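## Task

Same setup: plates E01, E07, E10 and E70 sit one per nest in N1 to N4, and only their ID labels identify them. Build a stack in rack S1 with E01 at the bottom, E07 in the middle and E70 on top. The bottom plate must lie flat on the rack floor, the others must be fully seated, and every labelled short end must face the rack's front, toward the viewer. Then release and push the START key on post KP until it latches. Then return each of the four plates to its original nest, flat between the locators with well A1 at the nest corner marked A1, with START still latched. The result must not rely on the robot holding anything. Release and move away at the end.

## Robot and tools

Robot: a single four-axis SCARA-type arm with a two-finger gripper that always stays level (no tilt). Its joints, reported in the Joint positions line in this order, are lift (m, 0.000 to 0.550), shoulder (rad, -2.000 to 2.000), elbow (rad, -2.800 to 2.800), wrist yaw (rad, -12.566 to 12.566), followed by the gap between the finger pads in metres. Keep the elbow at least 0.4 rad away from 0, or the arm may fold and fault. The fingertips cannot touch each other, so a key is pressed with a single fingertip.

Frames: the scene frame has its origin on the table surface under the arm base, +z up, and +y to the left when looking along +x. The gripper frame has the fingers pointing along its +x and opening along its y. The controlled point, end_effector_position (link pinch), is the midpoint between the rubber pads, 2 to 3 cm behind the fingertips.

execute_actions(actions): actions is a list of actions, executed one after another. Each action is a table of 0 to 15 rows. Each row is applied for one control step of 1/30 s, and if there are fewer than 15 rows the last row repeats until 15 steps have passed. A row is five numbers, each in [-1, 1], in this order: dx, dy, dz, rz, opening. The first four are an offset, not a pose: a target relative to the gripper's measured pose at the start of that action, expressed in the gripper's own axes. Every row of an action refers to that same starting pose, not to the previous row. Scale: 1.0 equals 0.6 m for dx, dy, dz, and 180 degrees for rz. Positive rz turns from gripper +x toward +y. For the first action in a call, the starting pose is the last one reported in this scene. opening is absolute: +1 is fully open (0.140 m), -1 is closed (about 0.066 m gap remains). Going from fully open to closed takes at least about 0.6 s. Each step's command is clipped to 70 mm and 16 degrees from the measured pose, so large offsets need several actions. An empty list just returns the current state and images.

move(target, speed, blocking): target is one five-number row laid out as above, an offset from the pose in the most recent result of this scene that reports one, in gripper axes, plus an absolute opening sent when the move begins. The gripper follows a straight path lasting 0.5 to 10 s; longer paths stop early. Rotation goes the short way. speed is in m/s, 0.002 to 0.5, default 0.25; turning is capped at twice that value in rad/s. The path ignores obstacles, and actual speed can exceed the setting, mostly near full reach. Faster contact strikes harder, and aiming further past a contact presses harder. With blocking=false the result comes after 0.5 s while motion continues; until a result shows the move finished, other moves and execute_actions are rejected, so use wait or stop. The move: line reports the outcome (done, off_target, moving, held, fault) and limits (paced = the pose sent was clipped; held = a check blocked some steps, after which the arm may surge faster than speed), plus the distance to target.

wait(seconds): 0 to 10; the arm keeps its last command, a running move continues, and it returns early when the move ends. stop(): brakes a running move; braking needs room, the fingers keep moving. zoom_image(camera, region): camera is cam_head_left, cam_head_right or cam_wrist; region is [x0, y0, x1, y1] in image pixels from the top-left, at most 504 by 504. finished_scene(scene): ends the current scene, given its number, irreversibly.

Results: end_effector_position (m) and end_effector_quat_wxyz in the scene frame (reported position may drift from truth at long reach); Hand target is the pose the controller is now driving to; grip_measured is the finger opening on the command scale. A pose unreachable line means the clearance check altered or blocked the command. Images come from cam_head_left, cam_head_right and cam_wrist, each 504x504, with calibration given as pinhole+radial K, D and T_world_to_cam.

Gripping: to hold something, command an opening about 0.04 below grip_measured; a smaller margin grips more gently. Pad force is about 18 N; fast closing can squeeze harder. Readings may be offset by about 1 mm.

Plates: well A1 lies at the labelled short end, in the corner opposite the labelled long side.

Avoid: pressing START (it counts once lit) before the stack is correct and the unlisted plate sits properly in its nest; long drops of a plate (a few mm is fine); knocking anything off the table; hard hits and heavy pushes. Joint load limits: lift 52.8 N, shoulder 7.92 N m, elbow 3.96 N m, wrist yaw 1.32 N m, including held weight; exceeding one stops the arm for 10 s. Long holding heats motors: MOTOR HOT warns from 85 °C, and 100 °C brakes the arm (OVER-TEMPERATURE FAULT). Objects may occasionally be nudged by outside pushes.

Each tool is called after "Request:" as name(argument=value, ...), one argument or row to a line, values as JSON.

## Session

Request:
execute_actions(
  actions=[],
)

Scene clock: 0.00 s.
end_effector_position=(+0.5745, +0.4494, +0.3589) grip_measured=+1.00 end_effector_quat_wxyz=(+0.895, +0.000, +0.000, +0.447)
Joint positions: [ 0.354  1.258  2.184 -2.516  0.14 ]
Hand target: +0.574, +0.449, +0.359; +0.895, +0.000, +0.000, +0.447
camera_calibration (this result's frames):
cam_wrist: T_world_to_cam=[[0.802372, -0.596823, -0.0014632, -0.182216], [-0.359658, -0.481566, -0.799212, 0.697713], [0.476284, 0.641792, -0.601047, -0.250409], [0, 0, 0, 1]] pos_world=[0.516409, 0.387954, 0.406847]

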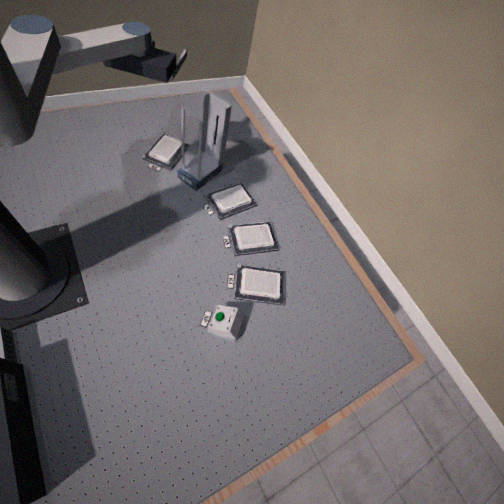

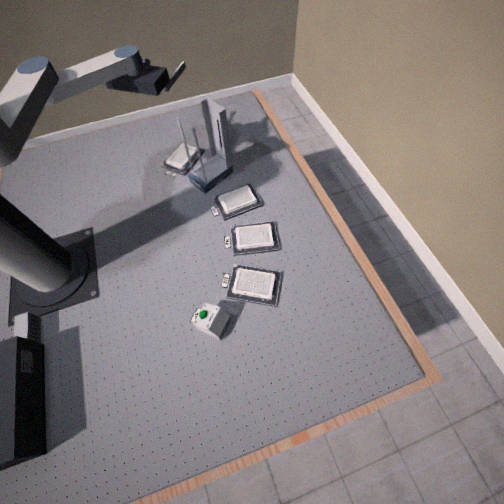

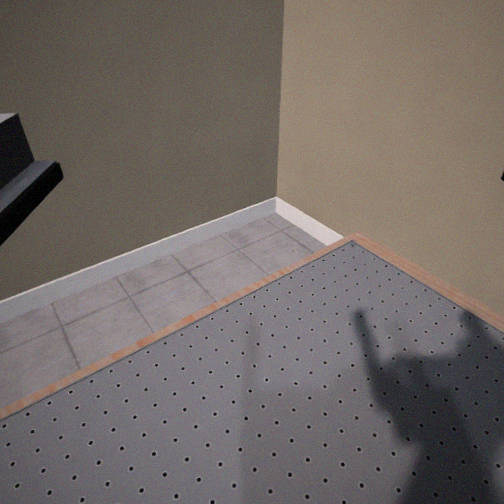

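Request:
zoom_image(
  camera="cam_head_left",
  region=[120, 80, 320, 280],
)

Request:
zoom_image(
  camera="cam_head_left",
  region=[170, 200, 330, 360],
)

Request:
zoom_image(
  camera="cam_head_right",
  region=[140, 80, 320, 260],
)

Request:
zoom_image(
  camera="cam_head_right",
  region=[160, 200, 320, 360],
)

Region (120, 80, 320, 280) of cam_head_left's 504x504 image, scaled by 2.520, with more detail than that image has.

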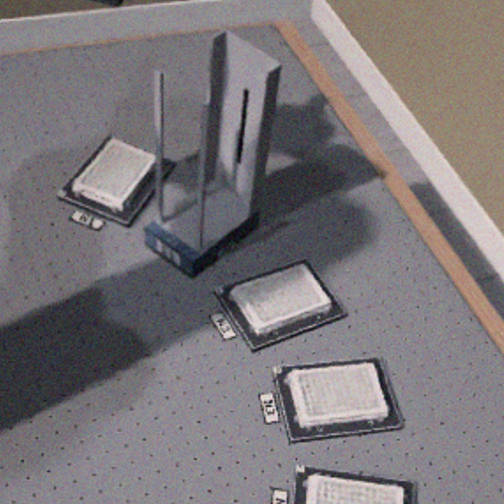

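Region (170, 200, 330, 360) of cam_head_left's 504x504 image, scaled by 3.150, with more detail than that image has.

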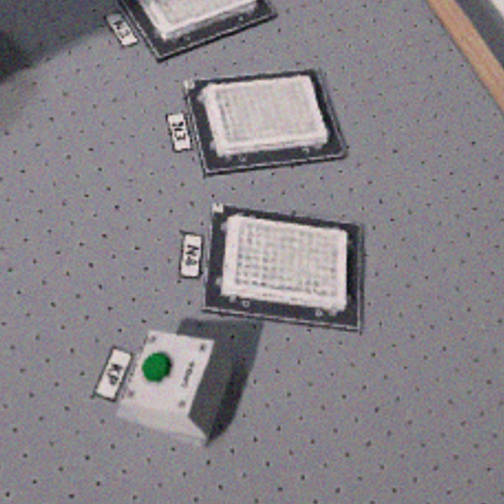

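Region (140, 80, 320, 260) of cam_head_right's 504x504 image, scaled by 2.800, with more detail than that image has.

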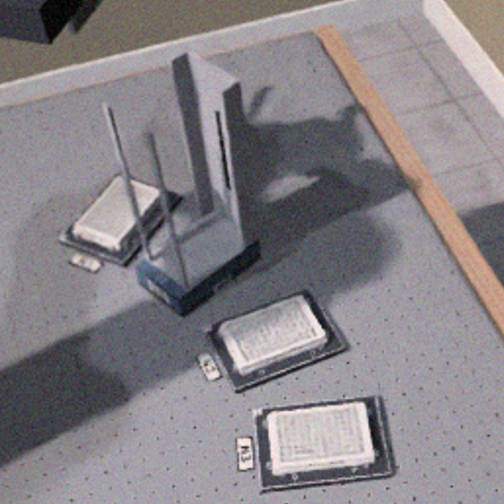

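Region (160, 200, 320, 360) of cam_head_right's 504x504 image, scaled by 3.150, with more detail than that image has.

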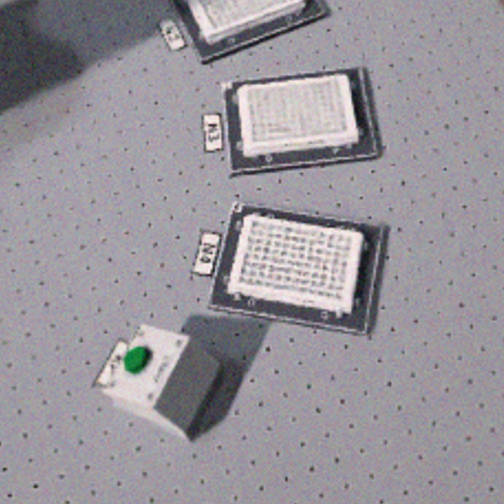

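Request:
move(
  target=[-0.4853, -0.1157, -0.04, -0.117, 0.15],
  speed=0.35,
)

Request:
move(
  target=[0, 0, -0.3, 0, 0.15],
  speed=0.35,
)

Scene clock: 13.20 s.
end_effector_position=(+0.4550, +0.1747, +0.3350) grip_measured=+0.15 end_effector_quat_wxyz=(+0.961, +0.000, +0.000, +0.275)
Joint positions: [ 0.33   1.565  0.733 -1.74   0.109]
Hand target: +0.455, +0.175, +0.335; +0.961, +0.000, +0.000, +0.276
Off the commanded pose: 0.000 m, 0 deg.
move: done
camera_calibration (this result's frames):
cam_wrist: T_world_to_cam=[[0.533781, -0.845622, -0.0014632, -0.0845887], [-0.508884, -0.319839, -0.799212, 0.542937], [0.675363, 0.427349, -0.601047, -0.084739], [0, 0, 0, 1]] pos_world=[0.378673, 0.138336, 0.382866]

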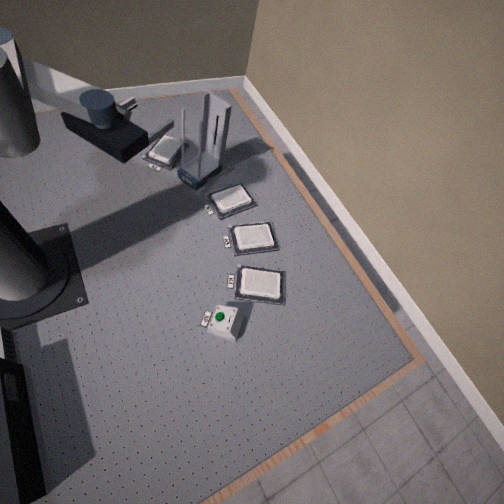

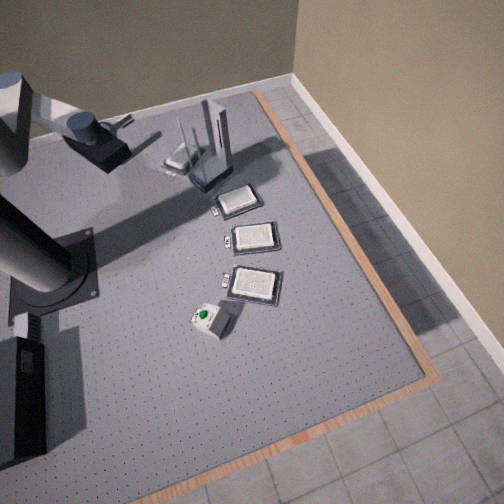

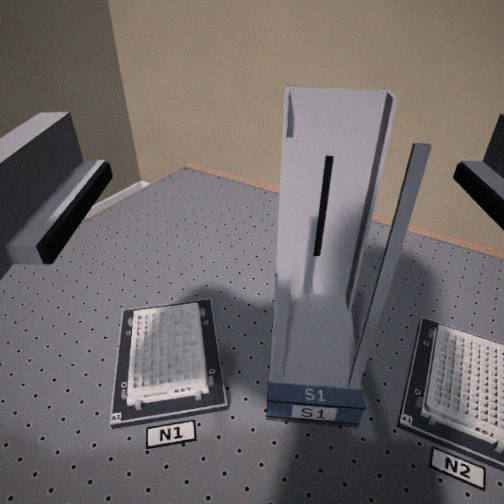

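Scene clock: 14.20 s.
end_effector_position=(+0.4550, +0.1747, +0.1549) grip_measured=+0.15 end_effector_quat_wxyz=(+0.961, +0.000, +0.000, +0.275)
Joint positions: [ 0.15   1.565  0.733 -1.74   0.109]
Hand target: +0.455, +0.175, +0.155; +0.961, +0.000, +0.000, +0.275
Off the commanded pose: 0.000 m, 0 deg.
move: done
camera_calibration (this result's frames):
cam_wrist: T_world_to_cam=[[0.533745, -0.845644, -0.0014632, -0.0848415], [-0.508897, -0.319818, -0.799212, 0.399024], [0.675381, 0.42732, -0.601047, -0.192966], [0, 0, 0, 1]] pos_world=[0.378671, 0.138327, 0.202799]

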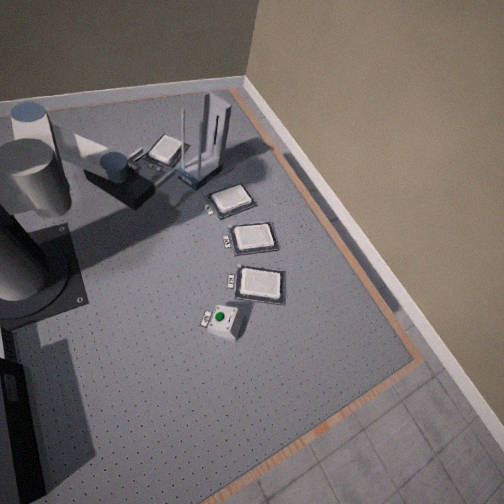

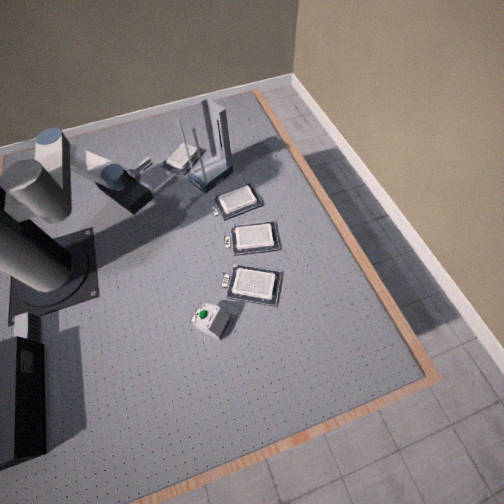

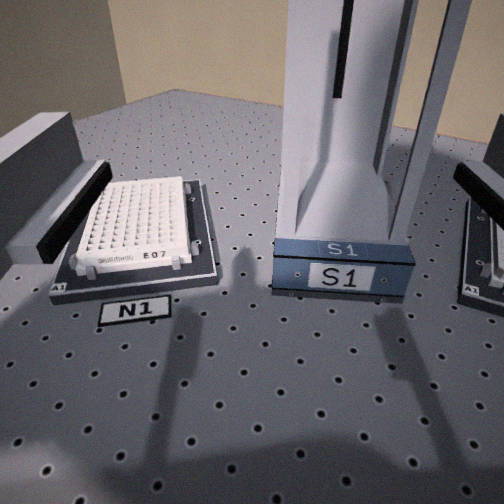

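Request:
zoom_image(
  camera="cam_wrist",
  region=[40, 150, 240, 330],
)

Request:
zoom_image(
  camera="cam_wrist",
  region=[250, 130, 450, 320],
)

Region (40, 150, 240, 330) of cam_wrist's 504x504 image, scaled by 2.520, with more detail than that image has; it fills the top 454 rows of this view, and the rest is white.

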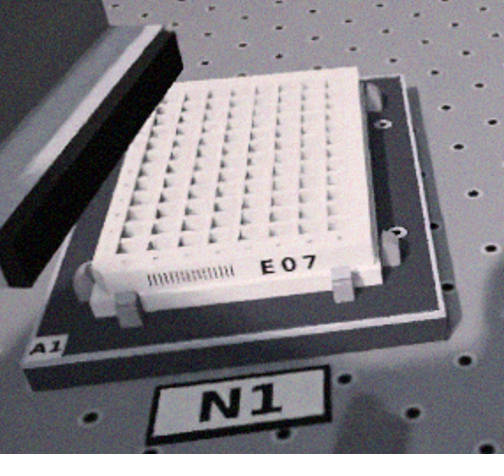

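Region (250, 130, 450, 320) of cam_wrist's 504x504 image, scaled by 2.520, with more detail than that image has; it fills the top 479 rows of this view, and the rest is white.

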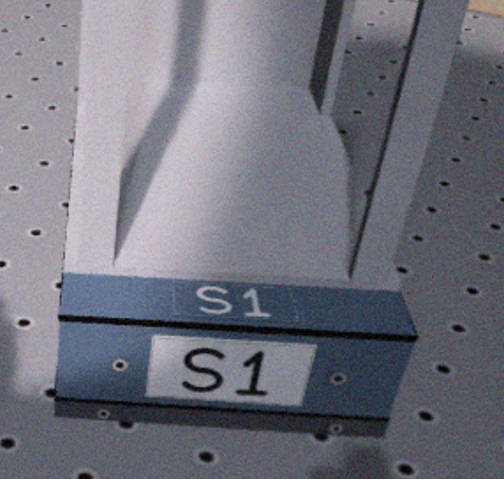

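Request:
move(
  target=[-0.1682, -0.3954, 0.03, -0.2556, 1],
  speed=0.35,
)

Scene clock: 25.13 s.
end_effector_position=(+0.4950, -0.0799, +0.1729) grip_measured=+1.00 end_effector_quat_wxyz=(+0.992, +0.000, +0.000, -0.122)
Joint positions: [ 0.168  0.763  0.732 -1.74   0.14 ]
Hand target: +0.495, -0.080, +0.173; +0.992, +0.000, +0.000, -0.122
Off the commanded pose: 0.000 m, 0 deg.
move: done
camera_calibration (this result's frames):
cam_wrist: T_world_to_cam=[[-0.237627, -0.971355, -0.0014632, 0.0503115], [-0.583554, 0.143961, -0.799212, 0.426319], [0.77653, -0.189061, -0.601047, -0.199701], [0, 0, 0, 1]] pos_world=[0.415809, -0.0502589, 0.220763]

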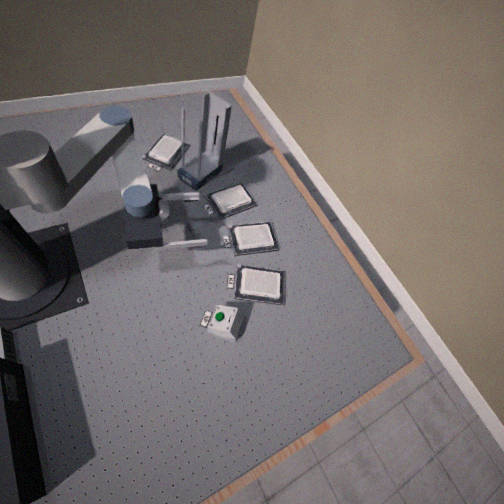

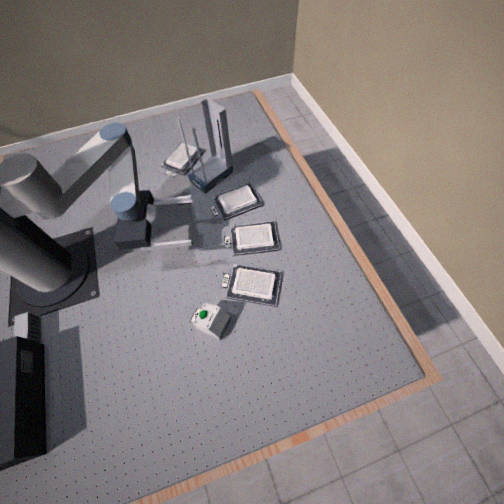

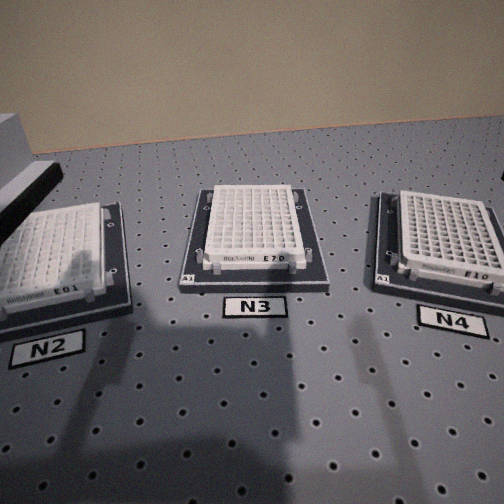

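Request:
zoom_image(
  camera="cam_wrist",
  region=[0, 180, 170, 370],
)

Request:
zoom_image(
  camera="cam_wrist",
  region=[160, 170, 350, 330],
)

Request:
zoom_image(
  camera="cam_wrist",
  region=[344, 170, 504, 350],
)

Region (0, 180, 170, 370) of cam_wrist's 504x504 image, scaled by 2.653, with more detail than that image has; it fills the left 451 columns of this view, and the rest is white.

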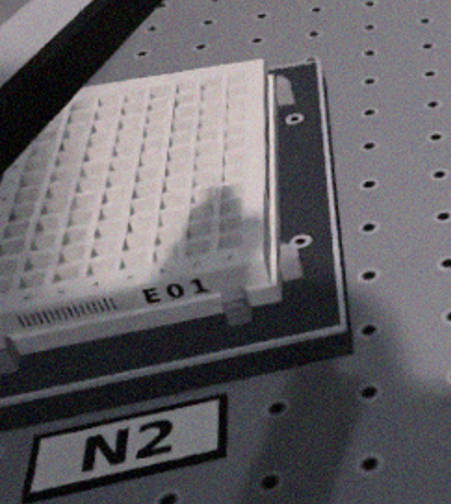

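Region (160, 170, 350, 330) of cam_wrist's 504x504 image, scaled by 2.653, with more detail than that image has; it fills the top 424 rows of this view, and the rest is white.

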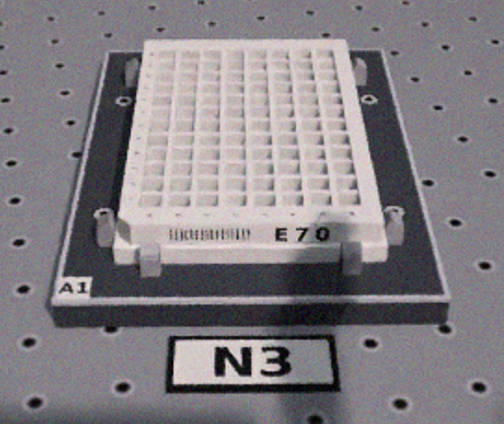

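Region (344, 170, 504, 350) of cam_wrist's 504x504 image, scaled by 2.800, with more detail than that image has.

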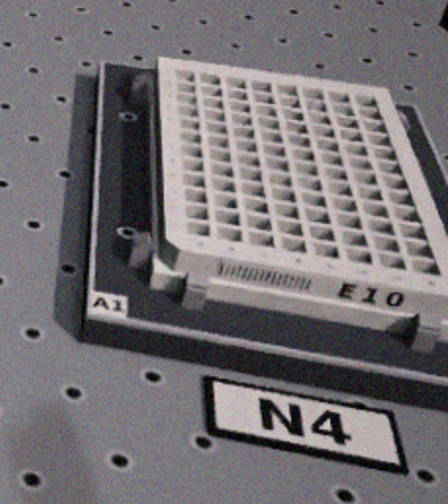

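Request:
move(
  target=[0.2748, 0.306, -0.1715, 0.1086, 0.15],
  speed=0.3,
)

Scene clock: 39.67 s.
end_effector_position=(+0.6995, +0.0583, +0.0699) grip_measured=+0.15 end_effector_quat_wxyz=(+0.999, +0.000, +0.000, +0.048)
Joint positions: [ 0.065  0.779  1.678 -2.36   0.109]
Hand target: +0.700, +0.058, +0.070; +0.999, +0.000, +0.000, +0.048
Off the commanded pose: 0.000 m, 0 deg.
move: done
camera_calibration (this result's frames):
cam_wrist: T_world_to_cam=[[0.10151, -0.994833, -0.0014632, -0.00289208], [-0.598062, -0.0598489, -0.799212, 0.465531], [0.794996, 0.0820029, -0.601047, -0.423024], [0, 0, 0, 1]] pos_world=[0.615012, 0.0596736, 0.117796]

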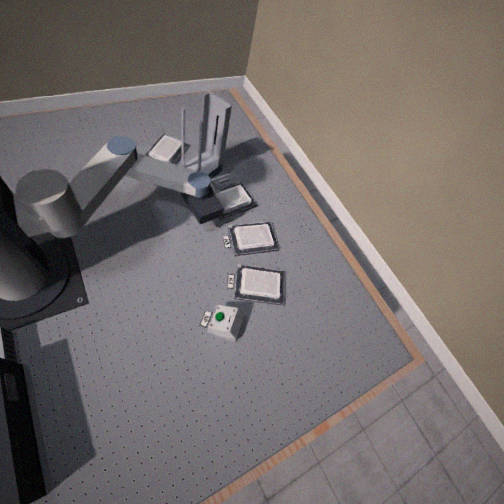

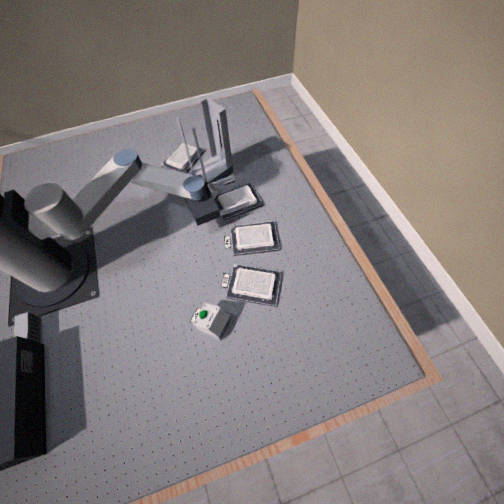

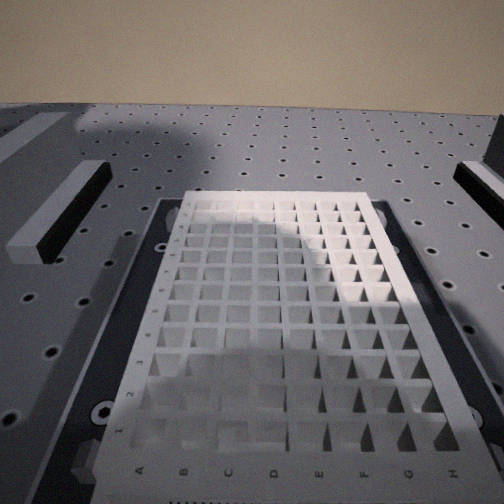

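Request:
zoom_image(
  camera="cam_wrist",
  region=[140, 160, 420, 300],
)

Request:
zoom_image(
  camera="cam_wrist",
  region=[40, 360, 504, 504],
)

Region (140, 160, 420, 300) of cam_wrist's 504x504 image, scaled by 1.800, with more detail than that image has.

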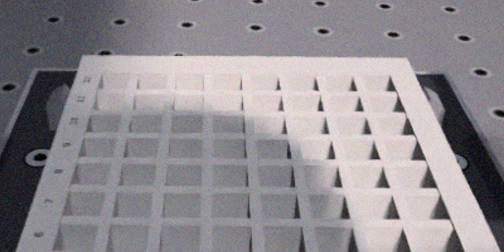

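Region (40, 360, 504, 504) of cam_wrist's 504x504 image, scaled by 1.086, with more detail than that image has; it fills the top 156 rows of this view, and the rest is white.

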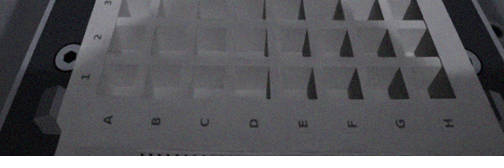

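Request:
move(
  target=[0, 0, -0.0607, -0.0036, 0.15],
  speed=0.08,
)

Scene clock: 49.00 s.
end_effector_position=(+0.6995, +0.0582, +0.0334) grip_measured=+0.15 end_effector_quat_wxyz=(+0.999, +0.000, +0.000, +0.042)
Joint positions: [ 0.028  0.783  1.678 -2.376  0.109]
Hand target: +0.700, +0.058, +0.033; +0.999, +0.000, +0.000, +0.042
Off the commanded pose: 0.000 m, 0 deg.
move: done
camera_calibration (this result's frames):
cam_wrist: T_world_to_cam=[[0.0902394, -0.995919, -0.0014632, 0.00492139], [-0.598701, -0.0530736, -0.799212, 0.436408], [0.795873, 0.0729964, -0.601047, -0.445024], [0, 0, 0, 1]] pos_world=[0.615016, 0.0605482, 0.0813094]

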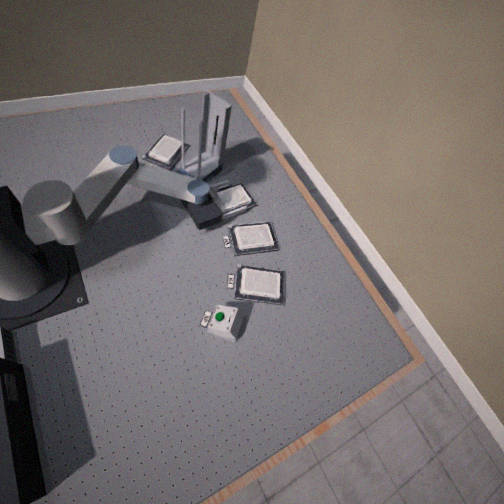

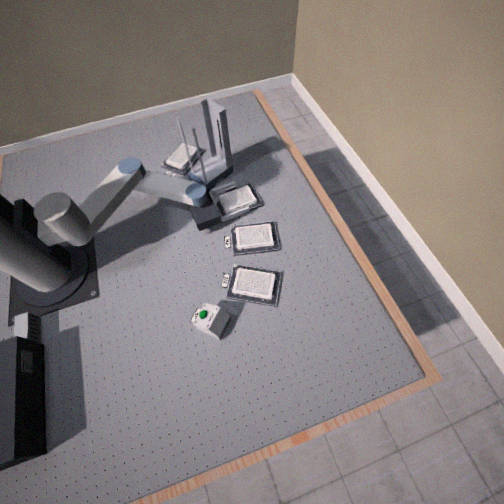

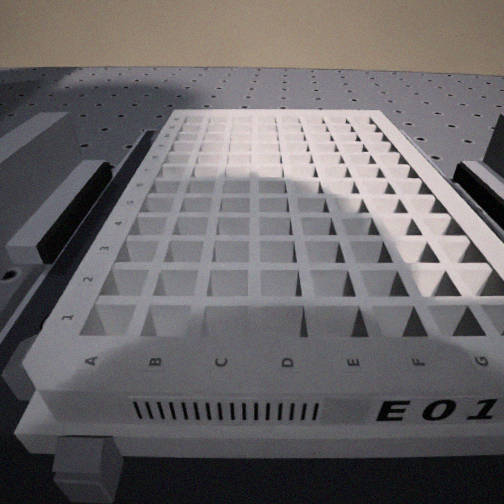

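Request:
execute_actions(
  actions=[
    [[0,0.0006,0,0,-0.45]],
    [[0,0,0,0,-0.6]],
  ],
)

Scene clock: 51.93 s.
end_effector_position=(+0.6995, +0.0586, +0.0335) grip_measured=-0.56 end_effector_quat_wxyz=(+0.999, +0.000, +0.000, +0.043)
Joint positions: [ 0.029  0.783  1.678 -2.376  0.082]
Hand target: +0.699, +0.059, +0.033; +0.999, +0.000, +0.000, +0.043
Off the commanded pose: 0.000 m, 0 deg.
camera_calibration (this result's frames):
cam_wrist: T_world_to_cam=[[0.0904884, -0.995896, -0.0014632, 0.00509899], [-0.598688, -0.0532233, -0.799212, 0.436488], [0.795855, 0.0731955, -0.601047, -0.444967], [0, 0, 0, 1]] pos_world=[0.614988, 0.060879, 0.0814079]

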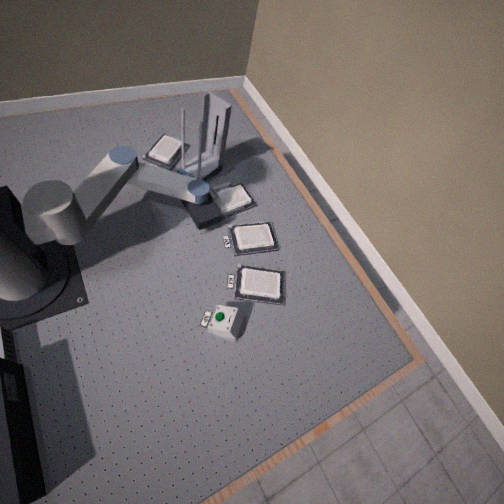

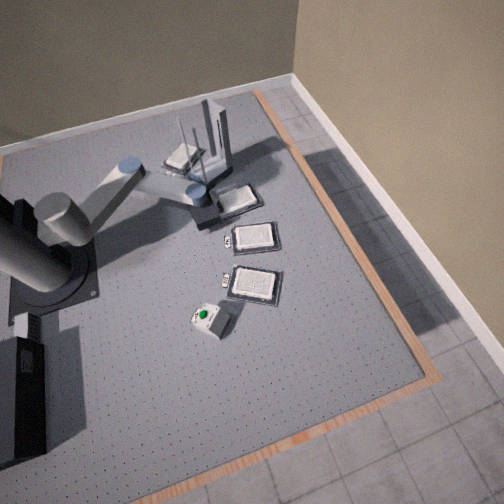

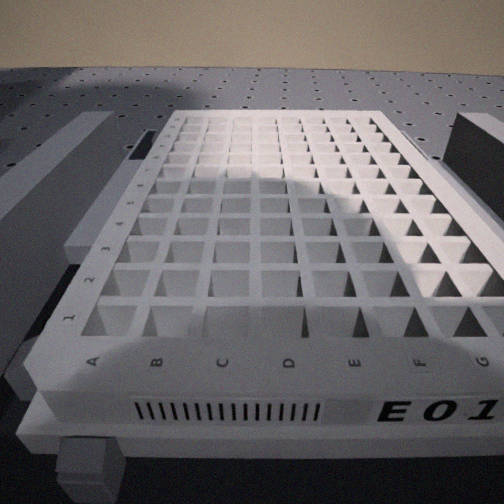

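Request:
move(
  target=[0, 0, 0.4942, 0, -0.6],
  speed=0.4,
)

Request:
move(
  target=[-0.0675, 0.2841, 0, 0.12, -0.6],
  speed=0.3,
)

Scene clock: 64.37 s.
end_effector_position=(+0.6995, +0.0586, +0.3301) grip_measured=-0.56 end_effector_quat_wxyz=(+0.999, +0.000, +0.000, +0.043)
Joint positions: [ 0.325  0.783  1.678 -2.376  0.082]
Hand target: +0.699, +0.059, +0.330; +0.999, +0.000, +0.000, +0.043
Off the commanded pose: 0.000 m, 0 deg.
move: done
camera_calibration (this result's frames):
cam_wrist: T_world_to_cam=[[0.0905221, -0.995893, -0.0014632, 0.00551864], [-0.598686, -0.0532435, -0.799212, 0.673519], [0.795852, 0.0732223, -0.601047, -0.266719], [0, 0, 0, 1]] pos_world=[0.614995, 0.0608862, 0.377982]

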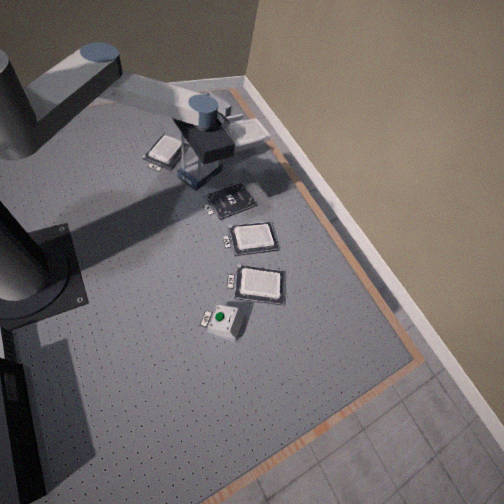

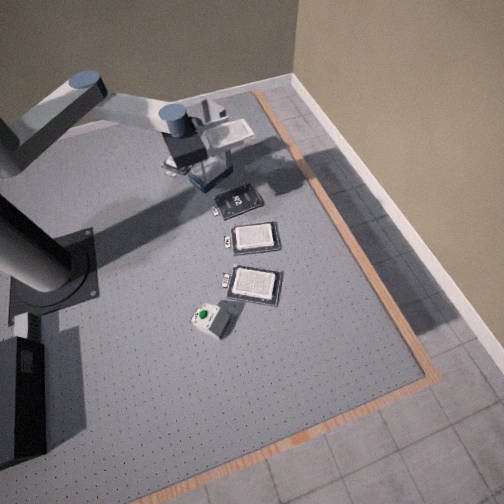

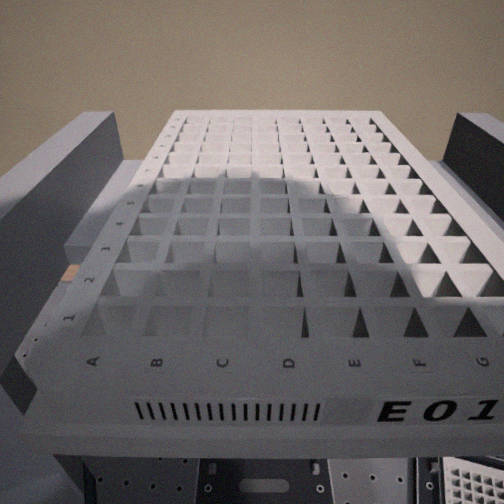

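Scene clock: 65.37 s.
end_effector_position=(+0.6445, +0.2251, +0.3301) grip_measured=-0.56 end_effector_quat_wxyz=(+0.973, +0.000, +0.000, +0.229)
Joint positions: [ 0.325  1.122  1.637 -2.296  0.082]
Hand target: +0.645, +0.225, +0.330; +0.973, +0.000, +0.000, +0.229
Off the commanded pose: 0.000 m, 0 deg.
move: done
camera_calibration (this result's frames):
cam_wrist: T_world_to_cam=[[0.451366, -0.892338, -0.0014632, -0.0795364], [-0.536866, -0.270249, -0.799212, 0.658476], [0.712772, 0.361523, -0.601047, -0.246509], [0, 0, 0, 1]] pos_world=[0.565118, 0.196098, 0.377982]

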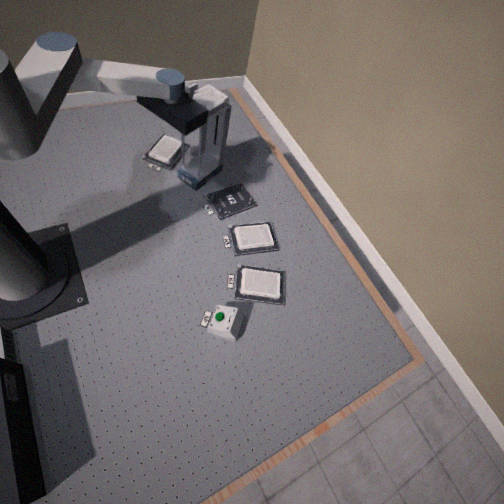

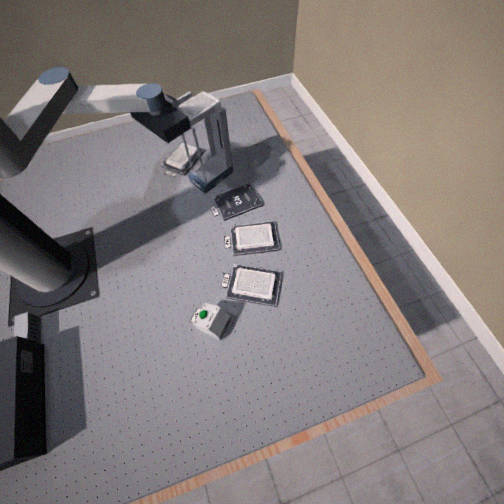

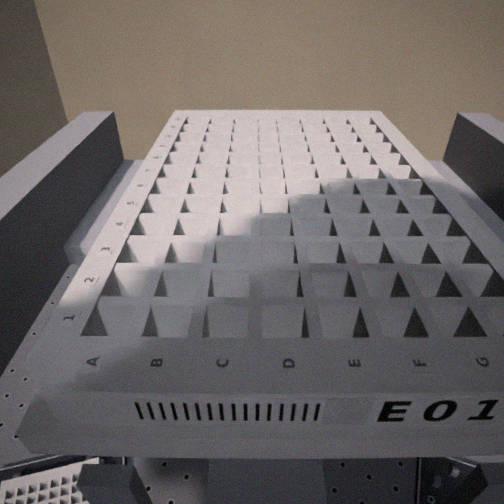

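Request:
execute_actions(
  actions=[],
)

Scene clock: 76.97 s.
end_effector_position=(+0.6445, +0.2251, +0.3301) grip_measured=-0.56 end_effector_quat_wxyz=(+0.973, +0.000, +0.000, +0.229)
Joint positions: [ 0.325  1.121  1.637 -2.296  0.082]
Hand target: +0.645, +0.225, +0.330; +0.973, +0.000, +0.000, +0.229
Off the commanded pose: 0.000 m, 0 deg.
camera_calibration (this result's frames):
cam_wrist: T_world_to_cam=[[0.451265, -0.892389, -0.0014632, -0.0795071], [-0.536896, -0.270189, -0.799212, 0.658477], [0.712813, 0.361442, -0.601047, -0.24651], [0, 0, 0, 1]] pos_world=[0.565128, 0.196061, 0.377982]

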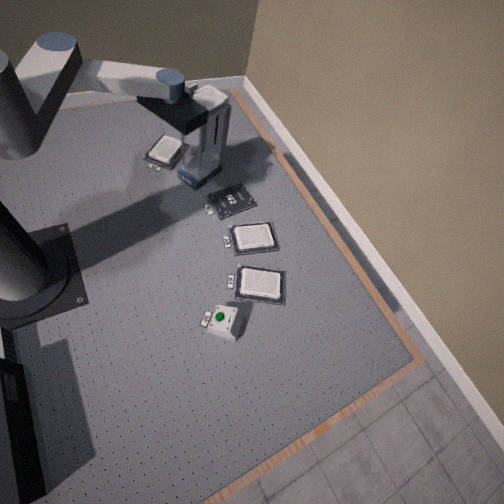

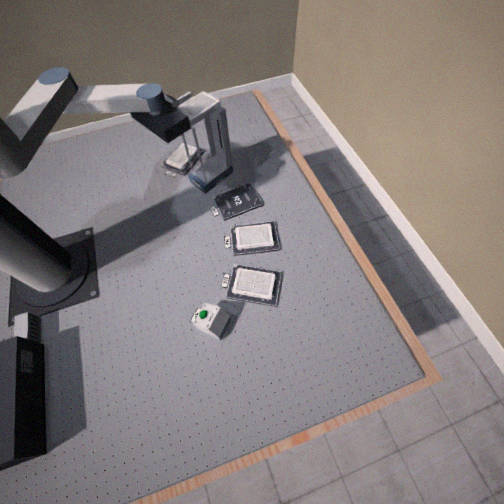

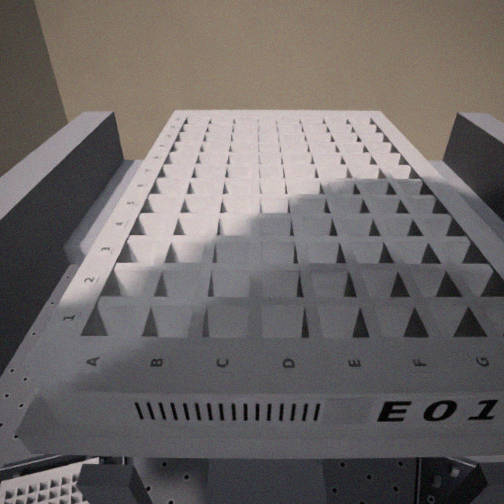

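Request:
zoom_image(
  camera="cam_head_left",
  region=[130, 70, 250, 190],
)

Request:
zoom_image(
  camera="cam_head_right",
  region=[130, 75, 250, 195],
)

Request:
zoom_image(
  camera="cam_wrist",
  region=[0, 380, 504, 504],
)

Region (130, 70, 250, 190) of cam_head_left's 504x504 image, scaled by 4.200, with more detail than that image has.

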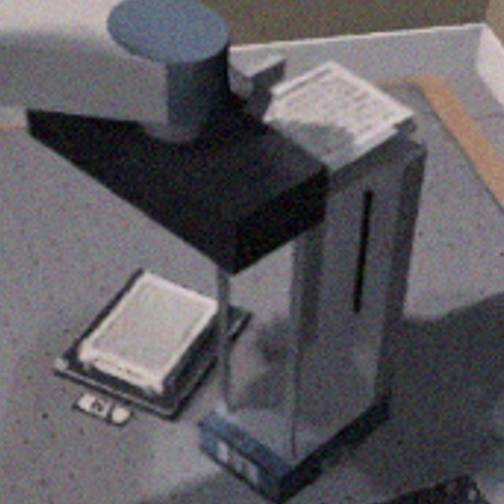

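Region (130, 75, 250, 195) of cam_head_right's 504x504 image, scaled by 4.200, with more detail than that image has.

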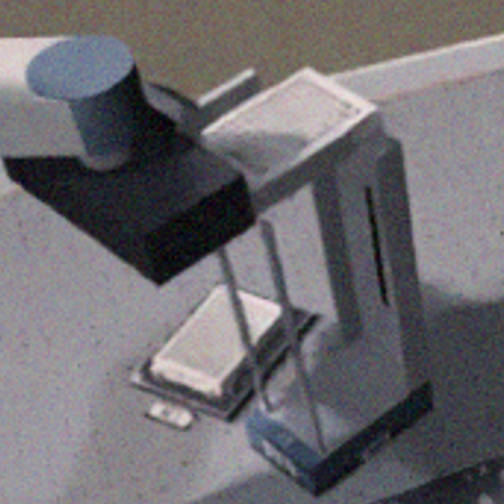

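Region (0, 380, 504, 504) of cam_wrist's 504x504 image, scaled by 1.000; it fills the top 124 rows of this view, and the rest is white.

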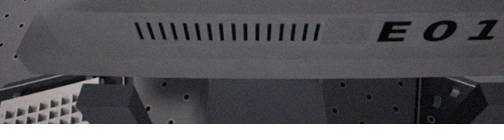

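Request:
zoom_image(
  camera="cam_wrist",
  region=[60, 430, 180, 504],
)

Request:
zoom_image(
  camera="cam_wrist",
  region=[384, 430, 504, 504],
)

Region (60, 430, 180, 504) of cam_wrist's 504x504 image, scaled by 4.200, with more detail than that image has; it fills the top 311 rows of this view, and the rest is white.

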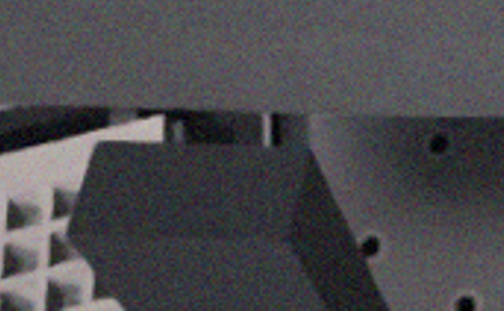

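Region (384, 430, 504, 504) of cam_wrist's 504x504 image, scaled by 4.200, with more detail than that image has; it fills the top 311 rows of this view, and the rest is white.

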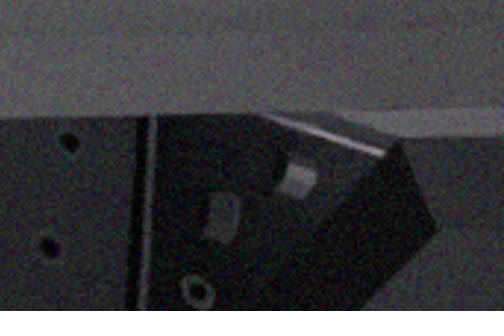

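Request:
move(
  target=[0.0105, -0.0017, -0.0235, 0.0014, -0.6],
  speed=0.05,
)

Scene clock: 113.73 s.
end_effector_position=(+0.6506, +0.2270, +0.3159) grip_measured=-0.56 end_effector_quat_wxyz=(+0.973, +0.000, +0.000, +0.232)
Joint positions: [ 0.311  1.102  1.674 -2.308  0.082]
Hand target: +0.651, +0.227, +0.316; +0.973, +0.000, +0.000, +0.231
Off the commanded pose: 0.000 m, 0 deg.
move: done
camera_calibration (this result's frames):
cam_wrist: T_world_to_cam=[[0.45539, -0.890291, -0.0014632, -0.0836929], [-0.53564, -0.27267, -0.799212, 0.650663], [0.711132, 0.364737, -0.601047, -0.259702], [0, 0, 0, 1]] pos_world=[0.571317, 0.197629, 0.363803]

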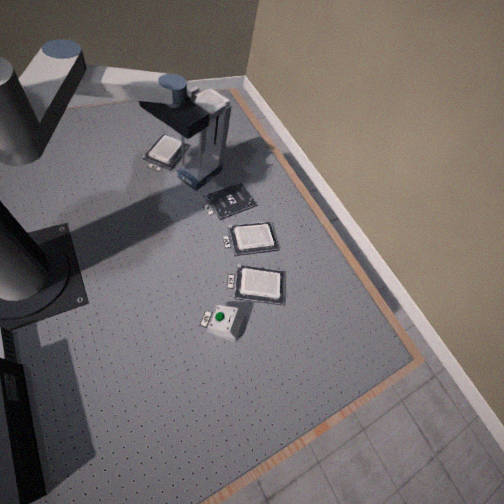

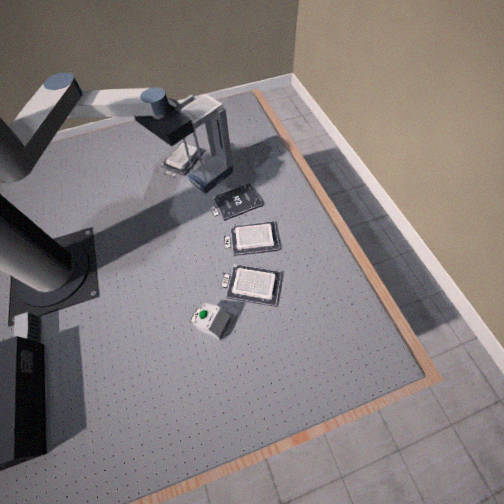

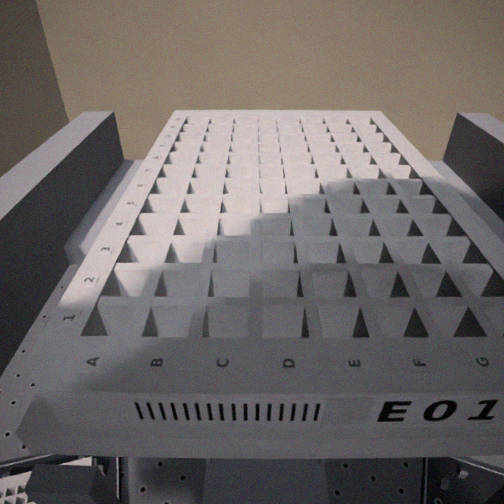

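Request:
zoom_image(
  camera="cam_wrist",
  region=[0, 420, 126, 504],
)

Request:
zoom_image(
  camera="cam_head_right",
  region=[165, 85, 245, 145],
)

Request:
zoom_image(
  camera="cam_head_left",
  region=[170, 80, 250, 140],
)

Region (0, 420, 126, 504) of cam_wrist's 504x504 image, scaled by 4.000, with more detail than that image has.

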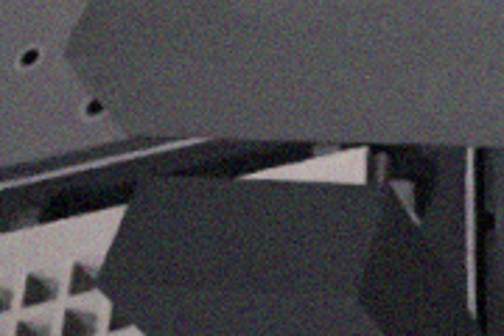

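Region (165, 85, 245, 145) of cam_head_right's 504x504 image, scaled by 6.300, with more detail than that image has; it fills the top 378 rows of this view, and the rest is white.

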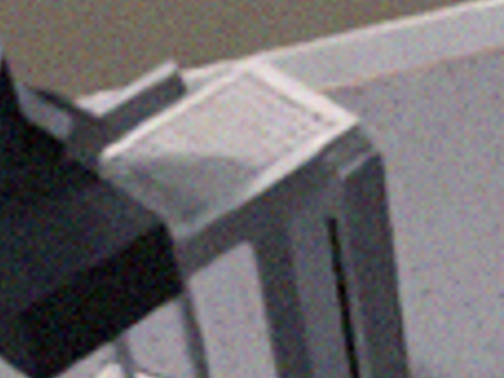

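Region (170, 80, 250, 140) of cam_head_left's 504x504 image, scaled by 6.300, with more detail than that image has; it fills the top 378 rows of this view, and the rest is white.

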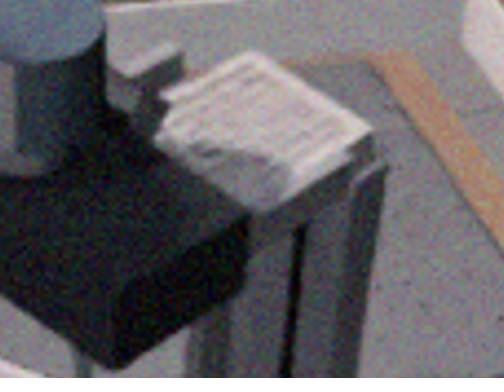

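Request:
move(
  target=[0.0007, 0, -0.035, 0, -0.6],
  speed=0.02,
)

Scene clock: 126.27 s.
end_effector_position=(+0.6509, +0.2272, +0.2949) grip_measured=-0.56 end_effector_quat_wxyz=(+0.973, +0.000, +0.000, +0.232)
Joint positions: [ 0.29   1.101  1.676 -2.309  0.082]
Hand target: +0.651, +0.227, +0.295; +0.973, +0.000, +0.000, +0.232
Off the commanded pose: 0.000 m, 0 deg.
move: done
camera_calibration (this result's frames):
cam_wrist: T_world_to_cam=[[0.455622, -0.890172, -0.0014632, -0.0838311], [-0.535569, -0.27281, -0.799212, 0.634057], [0.711037, 0.364922, -0.601047, -0.272649], [0, 0, 0, 1]] pos_world=[0.571641, 0.197849, 0.342749]

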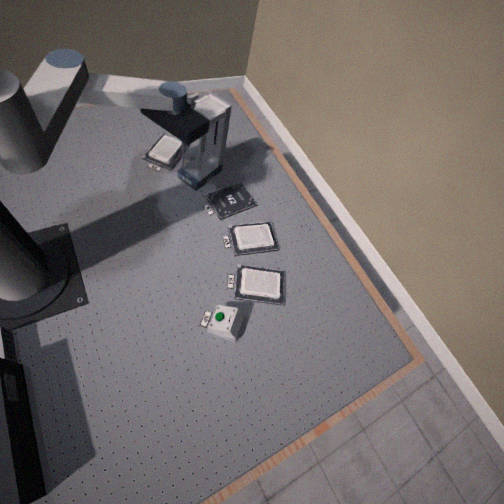

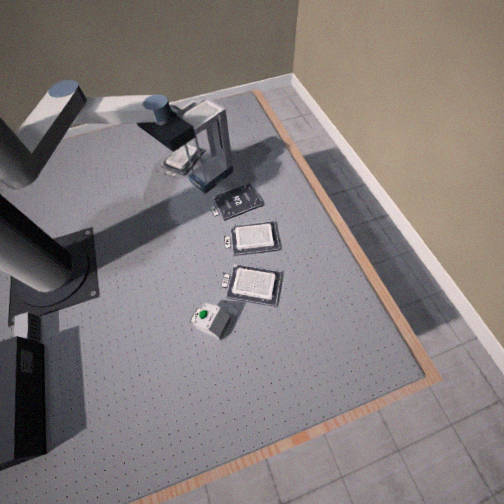

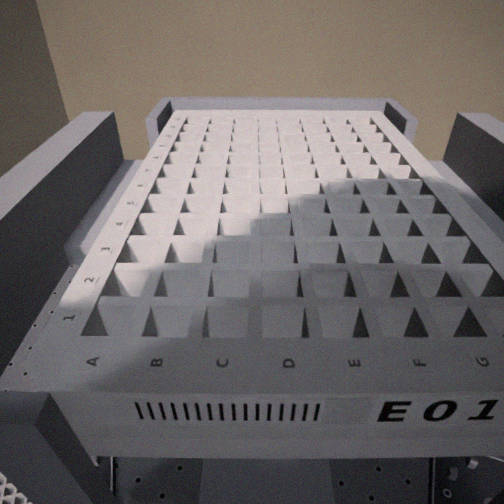

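Request:
move(
  target=[0, 0, -0.3715, 0, -0.6],
  speed=0.15,
)

Scene clock: 129.73 s.
end_effector_position=(+0.6509, +0.2272, +0.0719) grip_measured=-0.56 end_effector_quat_wxyz=(+0.973, +0.000, +0.000, +0.232)
Joint positions: [ 0.067  1.101  1.676 -2.309  0.082]
Hand target: +0.651, +0.227, +0.072; +0.973, +0.000, +0.000, +0.232
Off the commanded pose: 0.000 m, 0 deg.
move: done
camera_calibration (this result's frames):
cam_wrist: T_world_to_cam=[[0.455576, -0.890196, -0.0014632, -0.0841368], [-0.535584, -0.272782, -0.799212, 0.455848], [0.711056, 0.364885, -0.601047, -0.406668], [0, 0, 0, 1]] pos_world=[0.57164, 0.197836, 0.119769]

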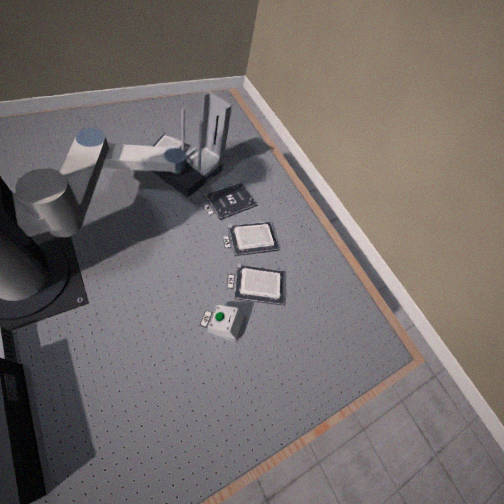

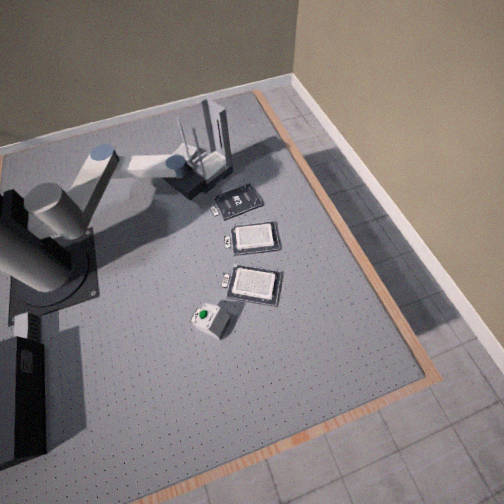

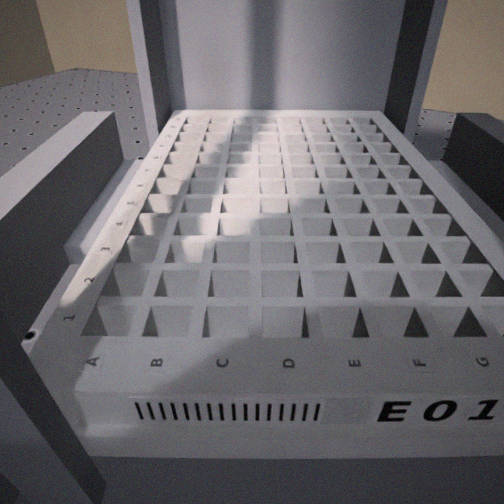

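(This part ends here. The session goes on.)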